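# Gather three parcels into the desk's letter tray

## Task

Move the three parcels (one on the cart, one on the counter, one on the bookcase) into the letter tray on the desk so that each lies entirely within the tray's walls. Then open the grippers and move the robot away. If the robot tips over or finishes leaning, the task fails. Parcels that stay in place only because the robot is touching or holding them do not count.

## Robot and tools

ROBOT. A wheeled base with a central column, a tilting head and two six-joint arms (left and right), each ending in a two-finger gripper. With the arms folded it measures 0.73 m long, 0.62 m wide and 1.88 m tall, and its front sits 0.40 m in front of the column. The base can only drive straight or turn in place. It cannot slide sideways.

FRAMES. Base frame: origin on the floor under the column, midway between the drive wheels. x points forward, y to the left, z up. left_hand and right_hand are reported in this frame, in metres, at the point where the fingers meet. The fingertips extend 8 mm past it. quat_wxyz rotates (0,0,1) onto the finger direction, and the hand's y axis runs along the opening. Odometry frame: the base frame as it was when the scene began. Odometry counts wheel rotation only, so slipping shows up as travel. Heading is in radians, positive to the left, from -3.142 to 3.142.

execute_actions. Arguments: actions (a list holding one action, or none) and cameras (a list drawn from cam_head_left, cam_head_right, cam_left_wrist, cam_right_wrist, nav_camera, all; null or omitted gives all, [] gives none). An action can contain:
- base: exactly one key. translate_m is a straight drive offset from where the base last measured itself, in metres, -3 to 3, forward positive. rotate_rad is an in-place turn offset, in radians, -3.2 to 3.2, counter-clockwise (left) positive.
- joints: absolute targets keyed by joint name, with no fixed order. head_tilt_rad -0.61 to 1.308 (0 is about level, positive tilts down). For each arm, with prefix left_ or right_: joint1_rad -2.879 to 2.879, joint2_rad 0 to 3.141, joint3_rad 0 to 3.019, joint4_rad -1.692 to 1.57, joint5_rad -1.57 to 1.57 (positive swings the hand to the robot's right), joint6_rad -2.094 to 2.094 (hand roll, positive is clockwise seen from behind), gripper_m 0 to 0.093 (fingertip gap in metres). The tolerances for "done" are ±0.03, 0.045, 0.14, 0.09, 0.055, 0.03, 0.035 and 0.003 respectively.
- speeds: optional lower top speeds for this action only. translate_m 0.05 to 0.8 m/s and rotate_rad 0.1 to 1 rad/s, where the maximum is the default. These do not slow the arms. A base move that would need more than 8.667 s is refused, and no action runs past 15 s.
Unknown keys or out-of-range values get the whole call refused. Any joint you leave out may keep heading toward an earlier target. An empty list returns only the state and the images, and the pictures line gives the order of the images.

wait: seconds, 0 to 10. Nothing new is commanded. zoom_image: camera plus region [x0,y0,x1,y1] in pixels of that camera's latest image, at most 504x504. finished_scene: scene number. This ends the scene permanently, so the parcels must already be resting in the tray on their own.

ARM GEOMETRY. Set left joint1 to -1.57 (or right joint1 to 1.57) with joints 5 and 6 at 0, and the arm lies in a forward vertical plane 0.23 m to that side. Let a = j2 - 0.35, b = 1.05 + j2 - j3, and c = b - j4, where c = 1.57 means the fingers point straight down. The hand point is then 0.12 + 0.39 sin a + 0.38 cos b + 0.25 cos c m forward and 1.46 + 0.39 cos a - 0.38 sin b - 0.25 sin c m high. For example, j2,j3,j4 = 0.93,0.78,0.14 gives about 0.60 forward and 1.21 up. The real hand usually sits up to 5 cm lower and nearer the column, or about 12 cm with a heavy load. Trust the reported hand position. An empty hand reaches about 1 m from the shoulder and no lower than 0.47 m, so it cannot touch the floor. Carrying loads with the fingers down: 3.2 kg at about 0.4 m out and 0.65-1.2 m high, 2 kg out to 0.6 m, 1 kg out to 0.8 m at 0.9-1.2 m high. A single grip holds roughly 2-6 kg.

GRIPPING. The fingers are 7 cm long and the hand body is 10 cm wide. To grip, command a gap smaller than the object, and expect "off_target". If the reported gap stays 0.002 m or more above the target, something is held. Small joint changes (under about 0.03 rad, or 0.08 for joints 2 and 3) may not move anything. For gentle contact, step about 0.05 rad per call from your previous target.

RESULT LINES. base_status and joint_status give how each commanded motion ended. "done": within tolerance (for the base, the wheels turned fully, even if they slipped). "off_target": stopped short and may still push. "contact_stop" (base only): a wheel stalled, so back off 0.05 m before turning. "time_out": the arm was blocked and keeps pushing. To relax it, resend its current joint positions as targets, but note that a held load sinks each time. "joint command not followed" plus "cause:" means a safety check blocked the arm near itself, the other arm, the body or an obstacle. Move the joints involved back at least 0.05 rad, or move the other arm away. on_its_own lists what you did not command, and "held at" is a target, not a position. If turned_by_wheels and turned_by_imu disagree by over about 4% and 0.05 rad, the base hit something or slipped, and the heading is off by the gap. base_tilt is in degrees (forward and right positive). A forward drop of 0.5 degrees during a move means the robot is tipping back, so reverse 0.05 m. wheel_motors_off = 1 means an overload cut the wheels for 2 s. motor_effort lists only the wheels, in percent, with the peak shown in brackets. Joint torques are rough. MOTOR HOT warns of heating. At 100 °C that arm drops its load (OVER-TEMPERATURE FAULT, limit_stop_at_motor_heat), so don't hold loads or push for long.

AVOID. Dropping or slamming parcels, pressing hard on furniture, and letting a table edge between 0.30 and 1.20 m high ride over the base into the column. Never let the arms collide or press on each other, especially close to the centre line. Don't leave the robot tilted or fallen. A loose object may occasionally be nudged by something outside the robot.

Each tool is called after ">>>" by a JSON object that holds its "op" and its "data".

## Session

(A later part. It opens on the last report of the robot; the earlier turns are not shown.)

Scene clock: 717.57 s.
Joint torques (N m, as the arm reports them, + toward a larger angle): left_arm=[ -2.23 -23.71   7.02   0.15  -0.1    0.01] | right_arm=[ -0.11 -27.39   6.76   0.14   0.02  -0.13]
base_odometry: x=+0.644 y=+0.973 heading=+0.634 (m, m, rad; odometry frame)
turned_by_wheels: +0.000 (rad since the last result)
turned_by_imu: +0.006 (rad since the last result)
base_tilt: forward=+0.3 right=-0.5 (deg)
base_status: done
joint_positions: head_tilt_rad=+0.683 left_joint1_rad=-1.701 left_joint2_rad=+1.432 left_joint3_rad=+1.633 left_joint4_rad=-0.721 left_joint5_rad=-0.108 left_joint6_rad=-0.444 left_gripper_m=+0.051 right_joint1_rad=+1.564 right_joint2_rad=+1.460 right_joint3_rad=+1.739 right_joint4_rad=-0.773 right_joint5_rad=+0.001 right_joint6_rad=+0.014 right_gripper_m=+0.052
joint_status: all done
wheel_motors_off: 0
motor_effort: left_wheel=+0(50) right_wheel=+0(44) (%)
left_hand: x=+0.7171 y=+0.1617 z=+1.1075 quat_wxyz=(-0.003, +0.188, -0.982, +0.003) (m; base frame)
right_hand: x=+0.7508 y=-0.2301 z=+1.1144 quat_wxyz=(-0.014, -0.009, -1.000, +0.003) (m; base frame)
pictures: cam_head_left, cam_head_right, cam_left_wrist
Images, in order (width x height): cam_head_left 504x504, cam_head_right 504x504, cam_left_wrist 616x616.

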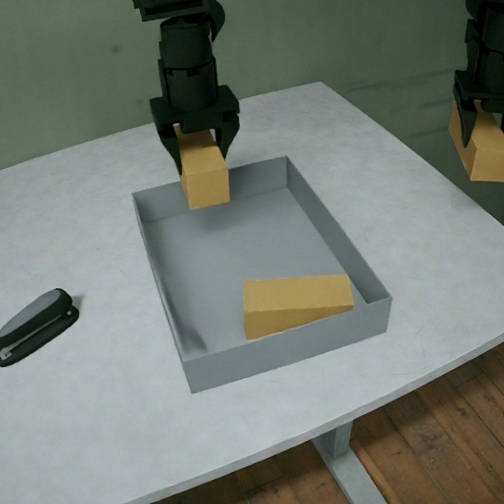

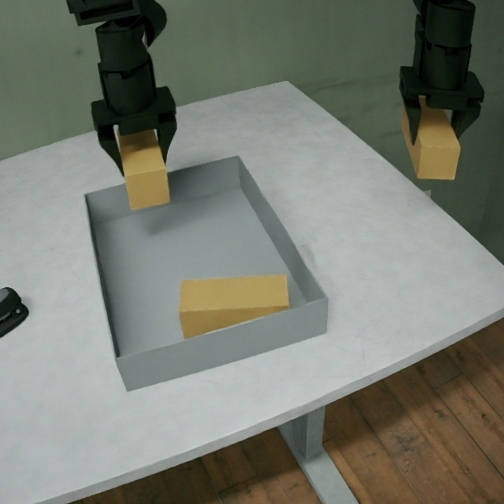

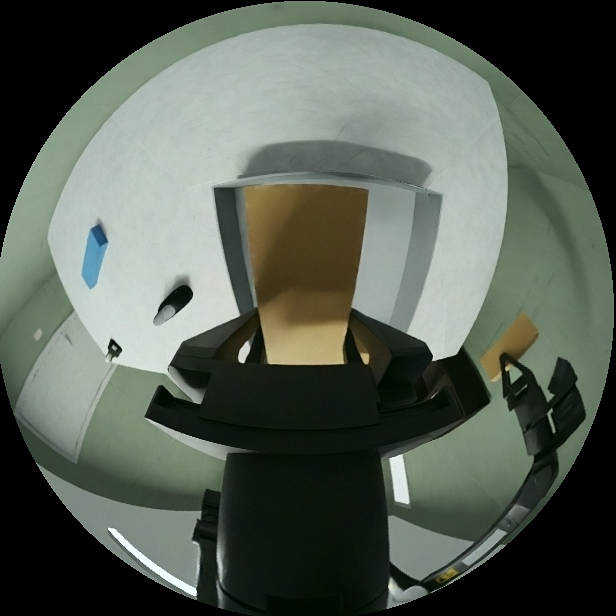

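>>> {"op": "execute_actions", "data": {"actions": [{"joints": {"left_joint1_rad": -1.675, "left_joint2_rad": 1.605, "left_joint3_rad": 1.56, "left_joint4_rad": -0.468, "left_joint5_rad": -0.09, "left_joint6_rad": -0.465}}], "cameras": ["cam_head_left", "cam_left_wrist"]}}

Scene clock: 762.60 s.
Joint torques (N m, as the arm reports them, + toward a larger angle): left_arm=[ -1.15 -23.45   3.77   1.38  -0.06   0.07] | right_arm=[  0.12 -27.57   6.67   0.14   0.03  -0.14]
base_odometry: x=+0.644 y=+0.973 heading=+0.634 (m, m, rad; odometry frame)
turned_by_wheels: +0.000 (rad since the last result)
turned_by_imu: +0.002 (rad since the last result)
base_tilt: forward=+0.1 right=-0.5 (deg)
base_status: not commanded
joint_positions: head_tilt_rad=+0.683 left_joint1_rad=-1.687 left_joint2_rad=+1.608 left_joint3_rad=+1.558 left_joint4_rad=-0.491 left_joint5_rad=-0.089 left_joint6_rad=-0.460 left_gripper_m=+0.051 right_joint1_rad=+1.564 right_joint2_rad=+1.460 right_joint3_rad=+1.739 right_joint4_rad=-0.773 right_joint5_rad=+0.001 right_joint6_rad=+0.014 right_gripper_m=+0.052
joint_status: all done
wheel_motors_off: 0
motor_effort: left_wheel=+0(1) right_wheel=+1(3) (%)
left_hand: x=+0.6587 y=+0.1588 z=+0.9905 quat_wxyz=(+0.009, +0.199, -0.980, +0.004) (m; base frame)
right_hand: x=+0.7508 y=-0.2301 z=+1.1144 quat_wxyz=(-0.014, -0.009, -1.000, +0.003) (m; base frame)
pictures: cam_head_left, cam_left_wrist
Images, in order (width x height): cam_head_left 504x504, cam_left_wrist 616x616.

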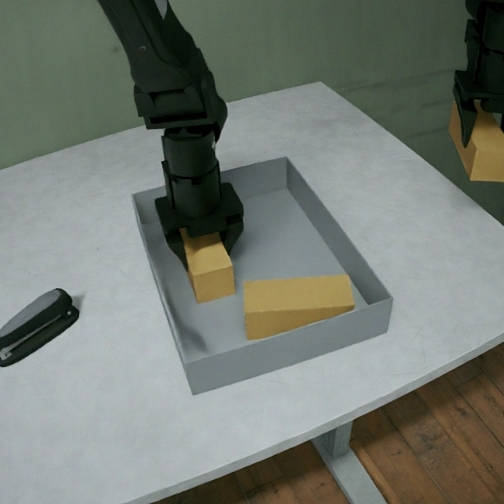

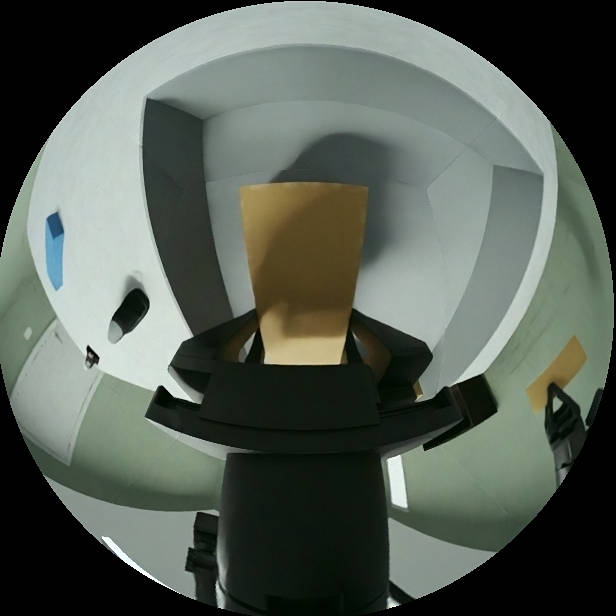

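>>> {"op": "execute_actions", "data": {"actions": [{"joints": {"left_gripper_m": 0.072}}], "cameras": ["cam_left_wrist"]}}

Scene clock: 765.20 s.
Joint torques (N m, as the arm reports them, + toward a larger angle): left_arm=[ -0.91 -22.79   3.47   1.35  -0.04   0.05] | right_arm=[  0.01 -27.46   6.68   0.14   0.03  -0.13]
base_odometry: x=+0.644 y=+0.973 heading=+0.634 (m, m, rad; odometry frame)
turned_by_wheels: +0.000 (rad since the last result)
turned_by_imu: +0.001 (rad since the last result)
base_tilt: forward=+0.2 right=-0.5 (deg)
base_status: not commanded
joint_positions: head_tilt_rad=+0.683 left_joint1_rad=-1.687 left_joint2_rad=+1.608 left_joint3_rad=+1.558 left_joint4_rad=-0.488 left_joint5_rad=-0.089 left_joint6_rad=-0.460 left_gripper_m=+0.072 right_joint1_rad=+1.564 right_joint2_rad=+1.460 right_joint3_rad=+1.739 right_joint4_rad=-0.773 right_joint5_rad=+0.001 right_joint6_rad=+0.014 right_gripper_m=+0.052
joint_status: all done
wheel_motors_off: 0
motor_effort: left_wheel=+0(1) right_wheel=+1(1) (%)
left_hand: x=+0.6595 y=+0.1588 z=+0.9905 quat_wxyz=(+0.007, +0.199, -0.980, +0.004) (m; base frame)
right_hand: x=+0.7508 y=-0.2301 z=+1.1144 quat_wxyz=(-0.014, -0.009, -1.000, +0.003) (m; base frame)
pictures: cam_left_wrist
Images, in order (width x height): cam_left_wrist 616x616.

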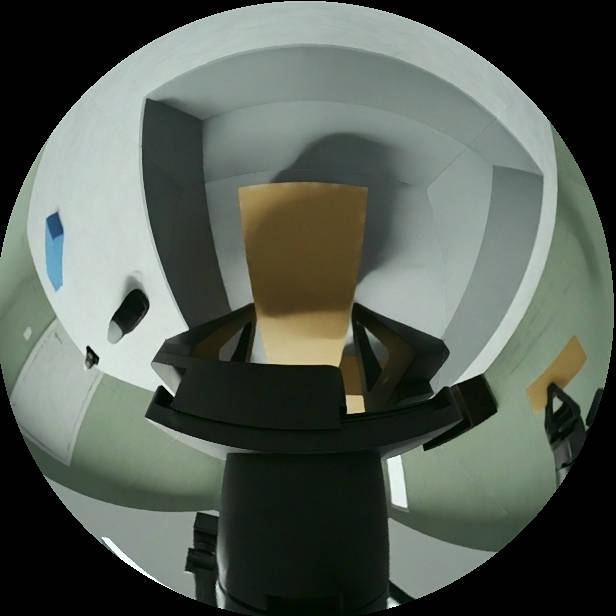

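>>> {"op": "execute_actions", "data": {"actions": [{"joints": {"left_joint2_rad": 1.4, "left_joint4_rad": -0.54, "right_joint3_rad": 1.58, "right_joint4_rad": -0.63}}], "cameras": []}}

>>> {"op": "execute_actions", "data": {"actions": [{"base": {"rotate_rad": 0.424}, "joints": {"left_joint1_rad": -1.57, "left_joint2_rad": 0.8, "left_joint3_rad": 1.2, "left_joint4_rad": -0.7, "left_joint5_rad": 0, "left_joint6_rad": 0}}], "cameras": ["cam_head_left", "cam_head_right", "cam_right_wrist"]}}

Scene clock: 785.90 s.
Joint torques (N m, as the arm reports them, + toward a larger angle): left_arm=[ -0.13 -21.66   5.73   0.52  -0.03   0.06] | right_arm=[  0.04 -26.4    6.31   0.97   0.03  -0.14]
base_odometry: x=+0.644 y=+0.973 heading=+0.634 (m, m, rad; odometry frame)
turned_by_wheels: +0.000 (rad since the last result)
turned_by_imu: +0.002 (rad since the last result)
base_tilt: forward=+0.2 right=-0.5 (deg)
base_status: not commanded
joint_positions: head_tilt_rad=+0.683 left_joint1_rad=-1.687 left_joint2_rad=+1.373 left_joint3_rad=+1.551 left_joint4_rad=-0.531 left_joint5_rad=-0.089 left_joint6_rad=-0.460 left_gripper_m=+0.072 right_joint1_rad=+1.564 right_joint2_rad=+1.464 right_joint3_rad=+1.578 right_joint4_rad=-0.642 right_joint5_rad=+0.001 right_joint6_rad=+0.014 right_gripper_m=+0.052
joint_status: all done
wheel_motors_off: 0
motor_effort: left_wheel=+0(1) right_wheel=+1(1) (%)
left_hand: x=+0.7400 y=+0.1676 z=+1.1239 quat_wxyz=(-0.082, +0.207, -0.975, +0.028) (m; base frame)
right_hand: x=+0.6964 y=-0.2302 z=+1.0722 quat_wxyz=(+0.002, -0.009, -1.000, +0.004) (m; base frame)
pictures: none
No camera images: the call's "cameras" was empty. Leave "cameras" out to get every camera's image.

Scene clock: 787.53 s.
Joint torques (N m, as the arm reports them, + toward a larger angle): left_arm=[ -0.69 -16.     6.27   0.87   0.08   0.21] | right_arm=[ -0.94 -26.09   6.37   0.84   0.03  -0.13]
base_odometry: x=+0.644 y=+0.973 heading=+1.058 (m, m, rad; odometry frame)
turned_by_wheels: +0.424 (rad since the last result)
turned_by_imu: +0.420 (rad since the last result)
base_tilt: forward=+0.2 right=-0.6 (deg)
base_status: done
joint_positions: head_tilt_rad=+0.683 left_joint1_rad=-1.563 left_joint2_rad=+0.774 left_joint3_rad=+1.205 left_joint4_rad=-0.693 left_joint5_rad=-0.001 left_joint6_rad=-0.008 left_gripper_m=+0.072 right_joint1_rad=+1.575 right_joint2_rad=+1.464 right_joint3_rad=+1.578 right_joint4_rad=-0.641 right_joint5_rad=+0.001 right_joint6_rad=+0.014 right_gripper_m=+0.052
joint_status: all done
wheel_motors_off: 0
motor_effort: left_wheel=-1(43) right_wheel=+0(37) (%)
left_hand: x=+0.6587 y=+0.2276 z=+1.3477 quat_wxyz=(-0.130, +0.005, -0.991, -0.003) (m; base frame)
right_hand: x=+0.6969 y=-0.2226 z=+1.0721 quat_wxyz=(+0.001, -0.006, -1.000, -0.002) (m; base frame)
pictures: cam_head_left, cam_head_right, cam_right_wrist
Images, in order (width x height): cam_head_left 504x504, cam_head_right 504x504, cam_right_wrist 616x616.

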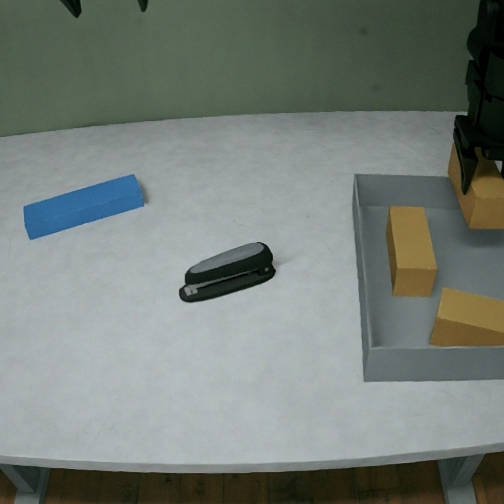

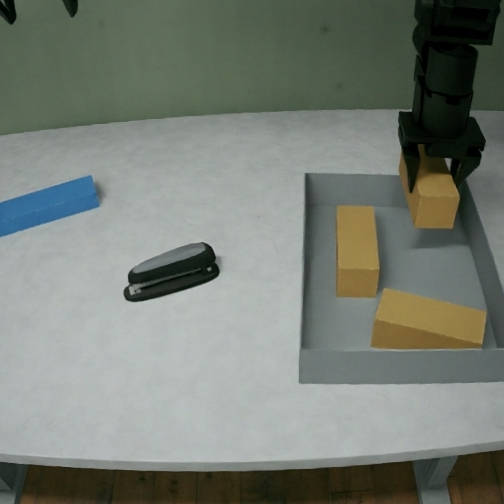

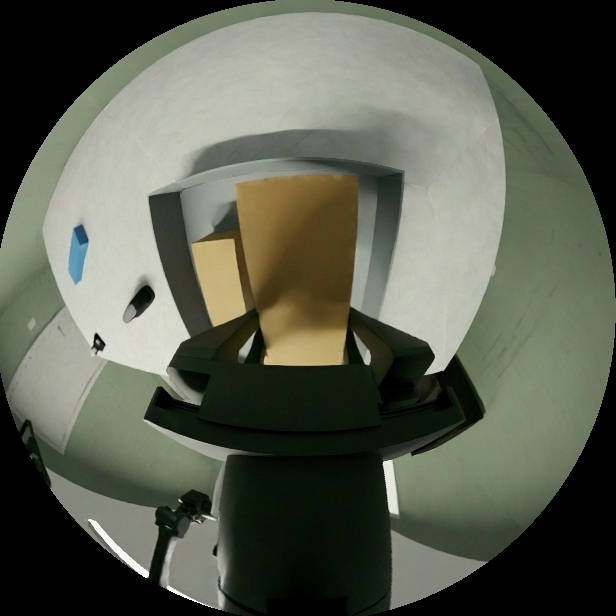

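>>> {"op": "execute_actions", "data": {"actions": [{"joints": {"right_joint2_rad": 1.602, "right_joint3_rad": 1.542, "right_joint4_rad": -0.44, "left_joint2_rad": 0.4, "left_joint3_rad": 0.6}}], "cameras": ["cam_head_right", "cam_right_wrist"]}}

Scene clock: 804.00 s.
Joint torques (N m, as the arm reports them, + toward a larger angle): left_arm=[-0.94 -8.03  5.58  0.21  0.07  0.18] | right_arm=[ -0.63 -24.7    4.05   0.91  -0.03  -0.09]
base_odometry: x=+0.644 y=+0.973 heading=+1.058 (m, m, rad; odometry frame)
turned_by_wheels: +0.000 (rad since the last result)
turned_by_imu: +0.002 (rad since the last result)
base_tilt: forward=+0.2 right=-0.5 (deg)
base_status: not commanded
joint_positions: head_tilt_rad=+0.683 left_joint1_rad=-1.563 left_joint2_rad=+0.384 left_joint3_rad=+0.593 left_joint4_rad=-0.693 left_joint5_rad=-0.001 left_joint6_rad=-0.008 left_gripper_m=+0.072 right_joint1_rad=+1.575 right_joint2_rad=+1.607 right_joint3_rad=+1.552 right_joint4_rad=-0.451 right_joint5_rad=+0.002 right_joint6_rad=+0.010 right_gripper_m=+0.051
joint_status: all done
wheel_motors_off: 0
motor_effort: left_wheel=-6(7) right_wheel=+2(3) (%)
left_hand: x=+0.4037 y=+0.2269 z=+1.3110 quat_wxyz=(-0.020, +0.006, -1.000, -0.004) (m; base frame)
right_hand: x=+0.6672 y=-0.2229 z=+0.9872 quat_wxyz=(-0.009, -0.004, -1.000, -0.001) (m; base frame)
pictures: cam_head_right, cam_right_wrist
Images, in order (width x height): cam_head_right 504x504, cam_right_wrist 616x616.

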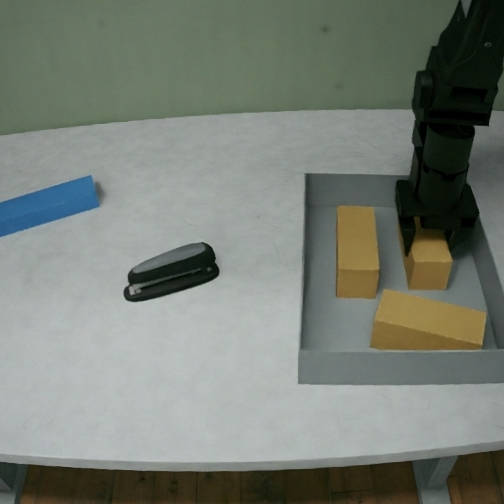

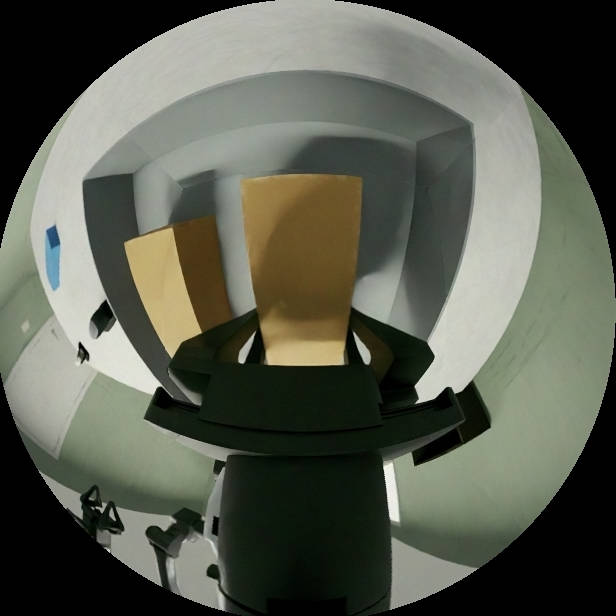

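>>> {"op": "execute_actions", "data": {"actions": [{"joints": {"right_gripper_m": 0.074}}], "cameras": []}}

>>> {"op": "execute_actions", "data": {"actions": [{"base": {"translate_m": -0.35}, "joints": {"right_joint2_rad": 0.5, "right_joint3_rad": 1.42, "head_tilt_rad": 0.5}}], "cameras": ["cam_head_left", "cam_head_right"]}}

Scene clock: 816.50 s.
Joint torques (N m, as the arm reports them, + toward a larger angle): left_arm=[-0.45 -8.05  5.6   0.46  0.04  0.23] | right_arm=[ -0.63 -24.58   4.03   0.9   -0.03  -0.1 ]
base_odometry: x=+0.644 y=+0.973 heading=+1.058 (m, m, rad; odometry frame)
turned_by_wheels: +0.000 (rad since the last result)
turned_by_imu: +0.001 (rad since the last result)
base_tilt: forward=+0.2 right=-0.6 (deg)
base_status: not commanded
joint_positions: head_tilt_rad=+0.683 left_joint1_rad=-1.563 left_joint2_rad=+0.384 left_joint3_rad=+0.593 left_joint4_rad=-0.693 left_joint5_rad=-0.001 left_joint6_rad=-0.008 left_gripper_m=+0.072 right_joint1_rad=+1.575 right_joint2_rad=+1.607 right_joint3_rad=+1.552 right_joint4_rad=-0.451 right_joint5_rad=+0.002 right_joint6_rad=+0.010 right_gripper_m=+0.074
joint_status: all done
wheel_motors_off: 0
motor_effort: left_wheel=-6(6) right_wheel=+2(2) (%)
left_hand: x=+0.4037 y=+0.2269 z=+1.3110 quat_wxyz=(-0.020, +0.006, -1.000, -0.004) (m; base frame)
right_hand: x=+0.6672 y=-0.2229 z=+0.9872 quat_wxyz=(-0.009, -0.004, -1.000, -0.001) (m; base frame)
pictures: none
No camera images: the call's "cameras" was empty. Leave "cameras" out to get every camera's image.

Scene clock: 818.87 s.
Joint torques (N m, as the arm reports them, + toward a larger angle): left_arm=[-1.18 -7.87  5.76  0.38  0.05  0.22] | right_arm=[ -0.75 -16.89  12.01   1.84  -0.03  -0.1 ]
base_odometry: x=+0.473 y=+0.668 heading=+1.058 (m, m, rad; odometry frame)
turned_by_wheels: +0.001 (rad since the last result)
turned_by_imu: +0.001 (rad since the last result)
base_tilt: forward=+0.2 right=-0.6 (deg)
base_status: done
joint_positions: head_tilt_rad=+0.518 left_joint1_rad=-1.563 left_joint2_rad=+0.386 left_joint3_rad=+0.592 left_joint4_rad=-0.693 left_joint5_rad=-0.001 left_joint6_rad=-0.008 left_gripper_m=+0.072 right_joint1_rad=+1.575 right_joint2_rad=+0.494 right_joint3_rad=+1.414 right_joint4_rad=-0.441 right_joint5_rad=+0.002 right_joint6_rad=+0.010 right_gripper_m=+0.074
joint_status: all done
wheel_motors_off: 0
motor_effort: left_wheel=+0(52) right_wheel=+0(48) (%)
left_hand: x=+0.4029 y=+0.2269 z=+1.3104 quat_wxyz=(-0.019, +0.006, -1.000, -0.004) (m; base frame)
right_hand: x=+0.7667 y=-0.2251 z=+1.6559 quat_wxyz=(-0.480, -0.005, -0.877, -0.004) (m; base frame)
pictures: cam_head_left, cam_head_right
Images, in order (width x height): cam_head_left 504x504, cam_head_right 504x504.

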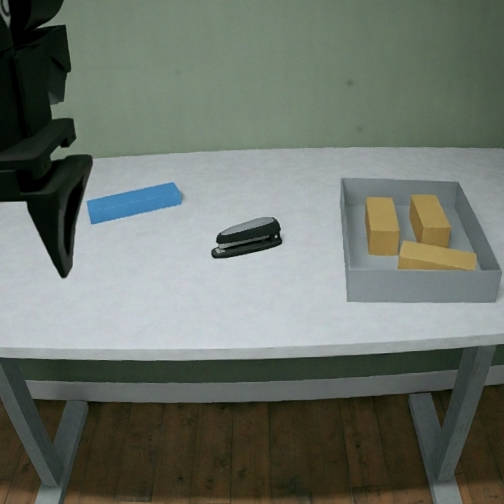

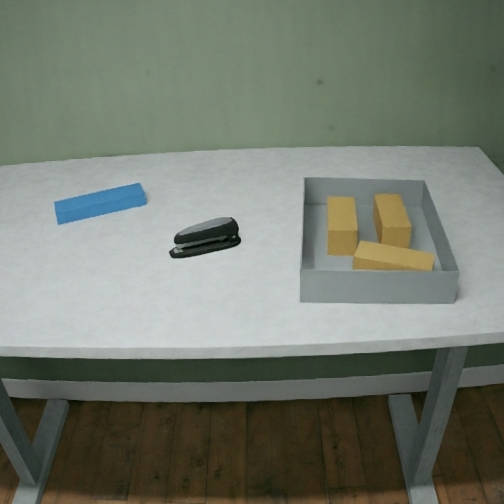

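All three parcels are in the tray and the robot is clear.

>>> {"op": "finished_scene", "data": {"scene": 2}}

The scene is finished: the task was done.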